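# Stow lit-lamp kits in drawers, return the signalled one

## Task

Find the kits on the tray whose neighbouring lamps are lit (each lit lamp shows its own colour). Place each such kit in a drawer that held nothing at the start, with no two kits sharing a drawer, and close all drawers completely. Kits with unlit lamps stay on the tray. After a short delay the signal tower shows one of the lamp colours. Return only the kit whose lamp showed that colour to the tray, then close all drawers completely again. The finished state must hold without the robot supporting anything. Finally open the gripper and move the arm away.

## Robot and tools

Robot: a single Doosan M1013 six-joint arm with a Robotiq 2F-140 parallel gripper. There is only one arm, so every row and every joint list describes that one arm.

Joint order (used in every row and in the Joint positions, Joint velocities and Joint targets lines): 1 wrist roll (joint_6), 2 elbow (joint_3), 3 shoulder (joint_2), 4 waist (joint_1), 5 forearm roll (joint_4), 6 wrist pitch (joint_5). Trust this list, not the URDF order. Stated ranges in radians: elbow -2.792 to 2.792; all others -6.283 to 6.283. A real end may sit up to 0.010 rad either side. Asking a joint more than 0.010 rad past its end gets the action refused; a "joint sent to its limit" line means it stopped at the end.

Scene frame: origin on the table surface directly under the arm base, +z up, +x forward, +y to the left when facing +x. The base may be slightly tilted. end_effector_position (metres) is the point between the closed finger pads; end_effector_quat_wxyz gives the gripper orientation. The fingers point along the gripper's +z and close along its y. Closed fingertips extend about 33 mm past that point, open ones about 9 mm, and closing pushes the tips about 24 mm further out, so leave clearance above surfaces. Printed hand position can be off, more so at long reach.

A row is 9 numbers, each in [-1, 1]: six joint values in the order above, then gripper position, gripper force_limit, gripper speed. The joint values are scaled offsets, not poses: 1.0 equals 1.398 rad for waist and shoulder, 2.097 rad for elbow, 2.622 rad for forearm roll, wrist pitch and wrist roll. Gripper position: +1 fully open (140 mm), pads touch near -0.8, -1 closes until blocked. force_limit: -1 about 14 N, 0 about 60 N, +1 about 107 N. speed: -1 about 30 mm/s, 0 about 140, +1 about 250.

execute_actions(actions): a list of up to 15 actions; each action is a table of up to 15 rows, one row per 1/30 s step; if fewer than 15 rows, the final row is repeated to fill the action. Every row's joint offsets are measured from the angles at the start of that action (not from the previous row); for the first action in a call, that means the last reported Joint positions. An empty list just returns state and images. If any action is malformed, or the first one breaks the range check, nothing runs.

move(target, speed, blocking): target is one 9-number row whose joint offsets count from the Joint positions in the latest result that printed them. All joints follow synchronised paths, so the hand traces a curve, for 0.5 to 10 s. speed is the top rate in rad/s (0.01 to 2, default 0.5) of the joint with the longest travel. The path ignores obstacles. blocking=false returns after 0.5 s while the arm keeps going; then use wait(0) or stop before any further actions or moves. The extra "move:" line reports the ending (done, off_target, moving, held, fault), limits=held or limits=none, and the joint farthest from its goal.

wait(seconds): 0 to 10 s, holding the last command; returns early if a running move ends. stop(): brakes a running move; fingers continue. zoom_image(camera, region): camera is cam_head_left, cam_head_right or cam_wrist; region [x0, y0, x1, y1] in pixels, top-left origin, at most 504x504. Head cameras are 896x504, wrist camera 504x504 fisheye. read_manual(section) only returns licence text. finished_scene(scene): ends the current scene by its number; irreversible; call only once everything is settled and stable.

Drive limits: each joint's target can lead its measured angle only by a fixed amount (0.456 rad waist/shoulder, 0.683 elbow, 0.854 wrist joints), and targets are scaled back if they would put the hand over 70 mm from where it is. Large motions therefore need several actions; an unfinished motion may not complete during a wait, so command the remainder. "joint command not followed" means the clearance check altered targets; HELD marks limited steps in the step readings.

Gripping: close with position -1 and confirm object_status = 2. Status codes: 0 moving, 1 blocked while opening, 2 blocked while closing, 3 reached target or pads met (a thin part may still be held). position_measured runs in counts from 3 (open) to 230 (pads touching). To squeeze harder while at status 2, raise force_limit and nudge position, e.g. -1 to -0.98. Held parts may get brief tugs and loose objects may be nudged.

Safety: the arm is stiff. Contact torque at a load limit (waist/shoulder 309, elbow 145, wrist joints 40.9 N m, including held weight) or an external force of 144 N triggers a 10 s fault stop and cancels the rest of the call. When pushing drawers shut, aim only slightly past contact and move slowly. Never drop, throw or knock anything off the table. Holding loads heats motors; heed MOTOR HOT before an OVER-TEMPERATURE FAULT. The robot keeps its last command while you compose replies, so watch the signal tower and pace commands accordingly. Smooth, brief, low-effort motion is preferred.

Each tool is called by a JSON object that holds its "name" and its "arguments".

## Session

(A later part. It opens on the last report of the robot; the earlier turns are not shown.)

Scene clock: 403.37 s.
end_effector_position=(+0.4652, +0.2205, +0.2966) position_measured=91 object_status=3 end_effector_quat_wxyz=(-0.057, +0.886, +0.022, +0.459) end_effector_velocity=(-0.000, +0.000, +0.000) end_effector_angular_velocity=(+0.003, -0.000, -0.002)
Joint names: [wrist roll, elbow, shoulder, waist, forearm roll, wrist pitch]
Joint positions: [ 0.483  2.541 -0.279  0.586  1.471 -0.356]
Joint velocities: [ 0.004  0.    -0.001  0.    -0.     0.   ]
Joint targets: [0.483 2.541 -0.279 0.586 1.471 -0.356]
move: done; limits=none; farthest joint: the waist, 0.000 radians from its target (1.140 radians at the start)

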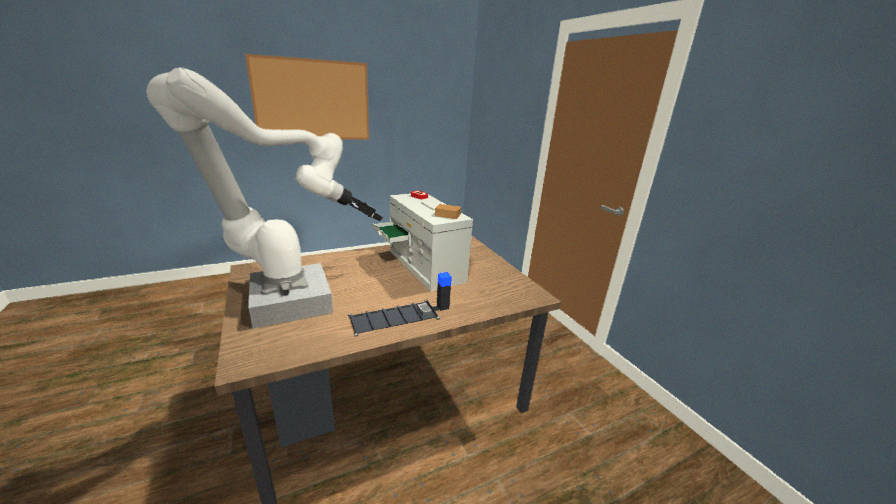

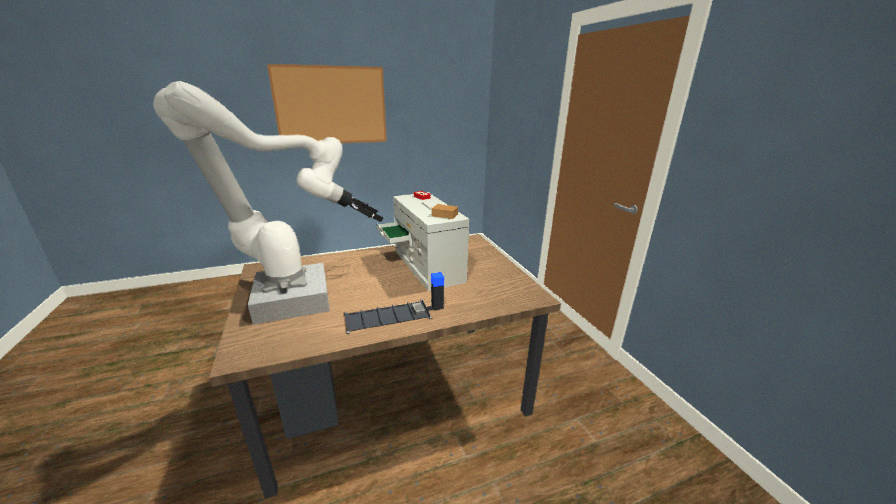

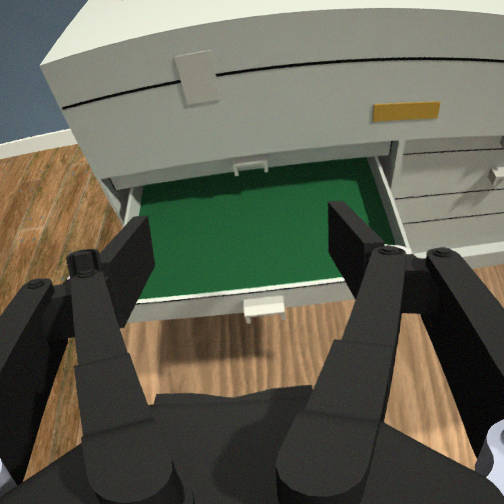

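{"name": "move", "arguments": {"target": [0,0,0.1423,0,0,0,0.3,0,0], "speed": 0.7}}

{"name": "move", "arguments": {"target": [0.0191,-0.0823,0.1224,-0.1047,-0.0618,0.0347,-0.22,0,0], "speed": 0.22}}

{"name": "move", "arguments": {"target": [-0.0191,0.0823,-0.1324,0.1047,0.0618,-0.0347,-0.22,0,0], "speed": 0.6}}

{"name": "zoom_image", "arguments": {"camera": "cam_head_left", "region": [340,180,500,340]}}

Scene clock: 406.47 s.
end_effector_position=(+0.4652, +0.2190, +0.1954) position_measured=91 object_status=3 end_effector_quat_wxyz=(-0.009, +0.923, +0.042, +0.383) end_effector_velocity=(-0.000, +0.001, -0.001) end_effector_angular_velocity=(+0.001, +0.002, +0.001)
Joint names: [wrist roll, elbow, shoulder, waist, forearm roll, wrist pitch]
Joint positions: [ 0.483  2.541 -0.08   0.586  1.471 -0.356]
Joint velocities: [ 0.001  0.     0.001 -0.    -0.001  0.002]
Joint targets: [0.483 2.541 -0.080 0.586 1.471 -0.356]
move: done; limits=none; farthest joint: the waist, 0.000 radians from its target (0.000 radians at the start)

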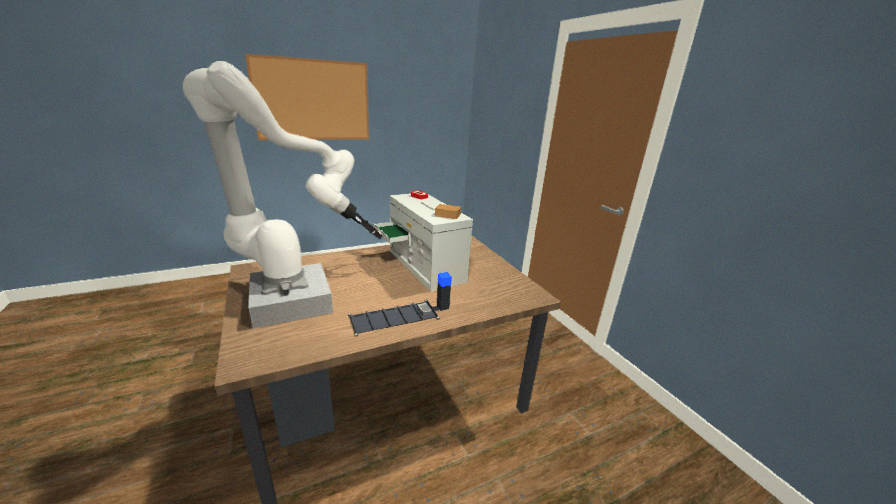

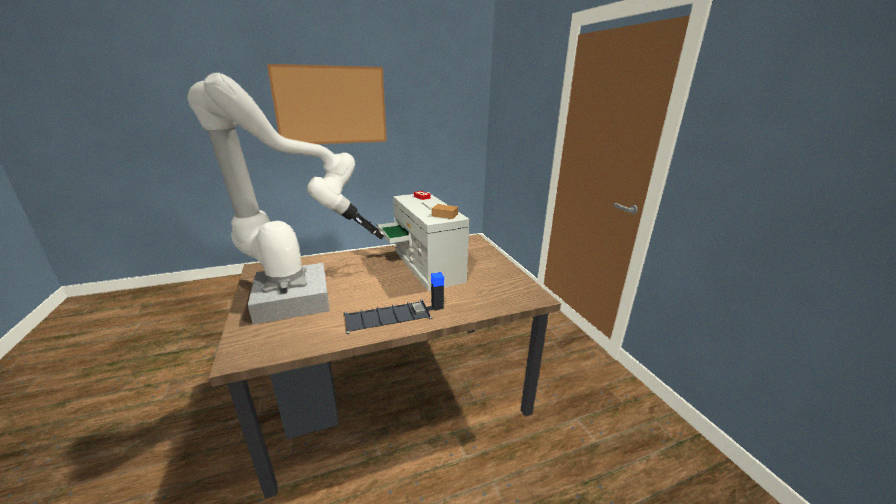

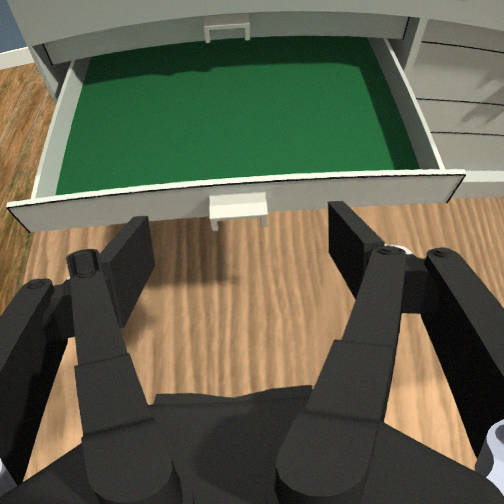

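Scene clock: 407.60 s.
end_effector_position=(+0.5877, +0.2296, +0.1955) position_measured=157 object_status=3 end_effector_quat_wxyz=(-0.009, +0.923, +0.042, +0.383) end_effector_velocity=(+0.001, -0.000, +0.000) end_effector_angular_velocity=(-0.002, -0.001, +0.001)
Joint names: [wrist roll, elbow, shoulder, waist, forearm roll, wrist pitch]
Joint positions: [ 0.533  2.368  0.091  0.439  1.309 -0.265]
Joint velocities: [-0.001 -0.001  0.001 -0.001 -0.002 -0.   ]
Joint targets: [0.533 2.368 0.091 0.439 1.309 -0.265]
move: done; limits=none; farthest joint: the waist, 0.000 radians from its target (0.146 radians at the start)

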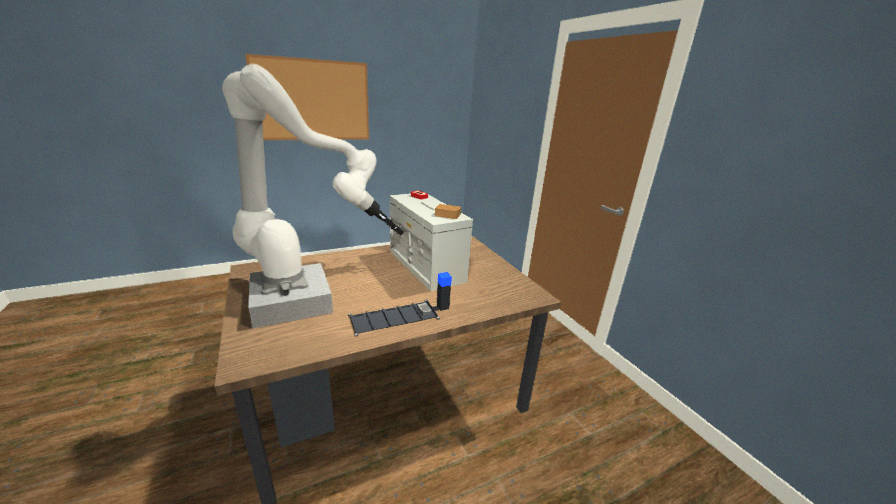

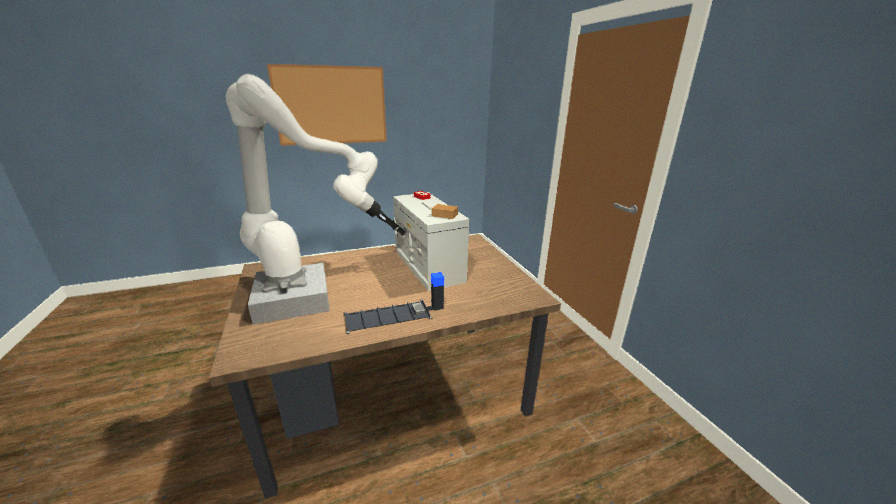

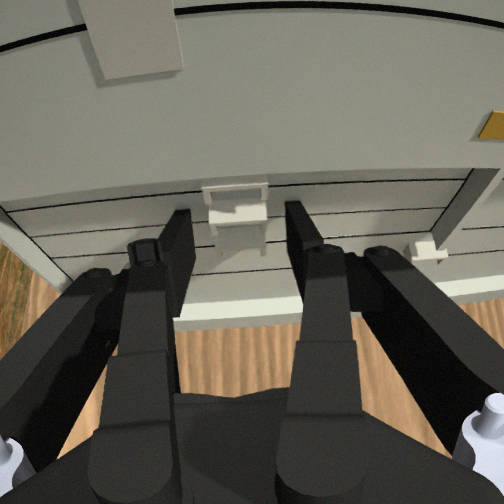

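Scene clock: 408.43 s.
end_effector_position=(+0.4657, +0.2195, +0.2025) position_measured=157 object_status=3 end_effector_quat_wxyz=(-0.012, +0.920, +0.041, +0.389) end_effector_velocity=(-0.000, -0.000, +0.000) end_effector_angular_velocity=(+0.000, -0.001, -0.000)
Joint names: [wrist roll, elbow, shoulder, waist, forearm roll, wrist pitch]
Joint positions: [ 0.483  2.541 -0.094  0.586  1.471 -0.356]
Joint velocities: [ 0.001  0.001 -0.001  0.001 -0.    -0.001]
Joint targets: [0.483 2.541 -0.094 0.586 1.471 -0.356]
move: done; limits=none; farthest joint: the waist, 0.000 radians from its target (0.146 radians at the start)

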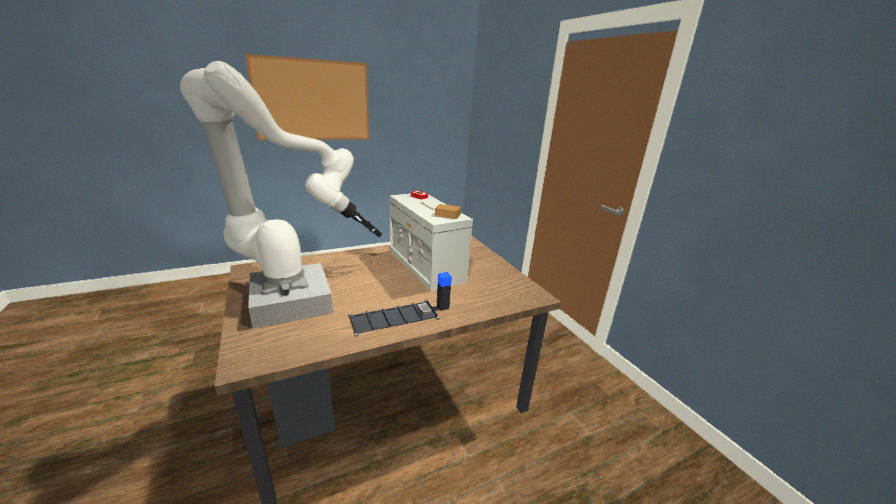

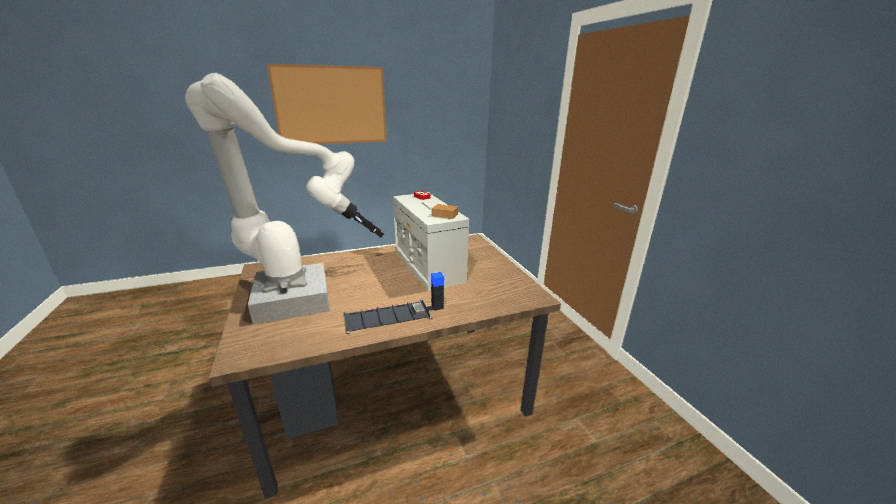

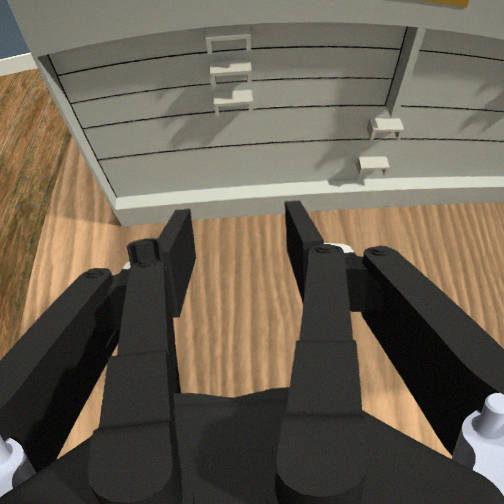

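Region (340, 180, 500, 340) of cam_head_left's 896x504 image, scaled by 3.150, with more detail than that image has.

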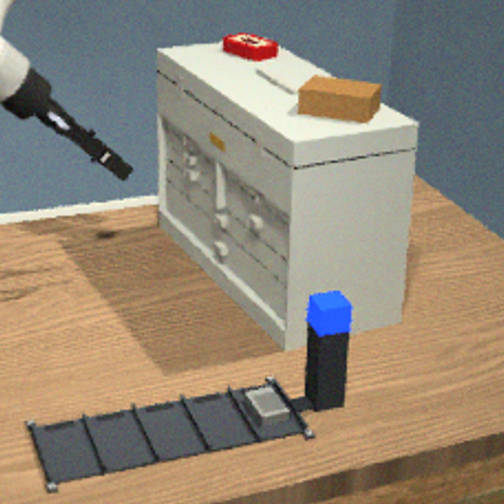

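{"name": "finished_scene", "arguments": {"scene": 2}}

The scene is finished: the task was done.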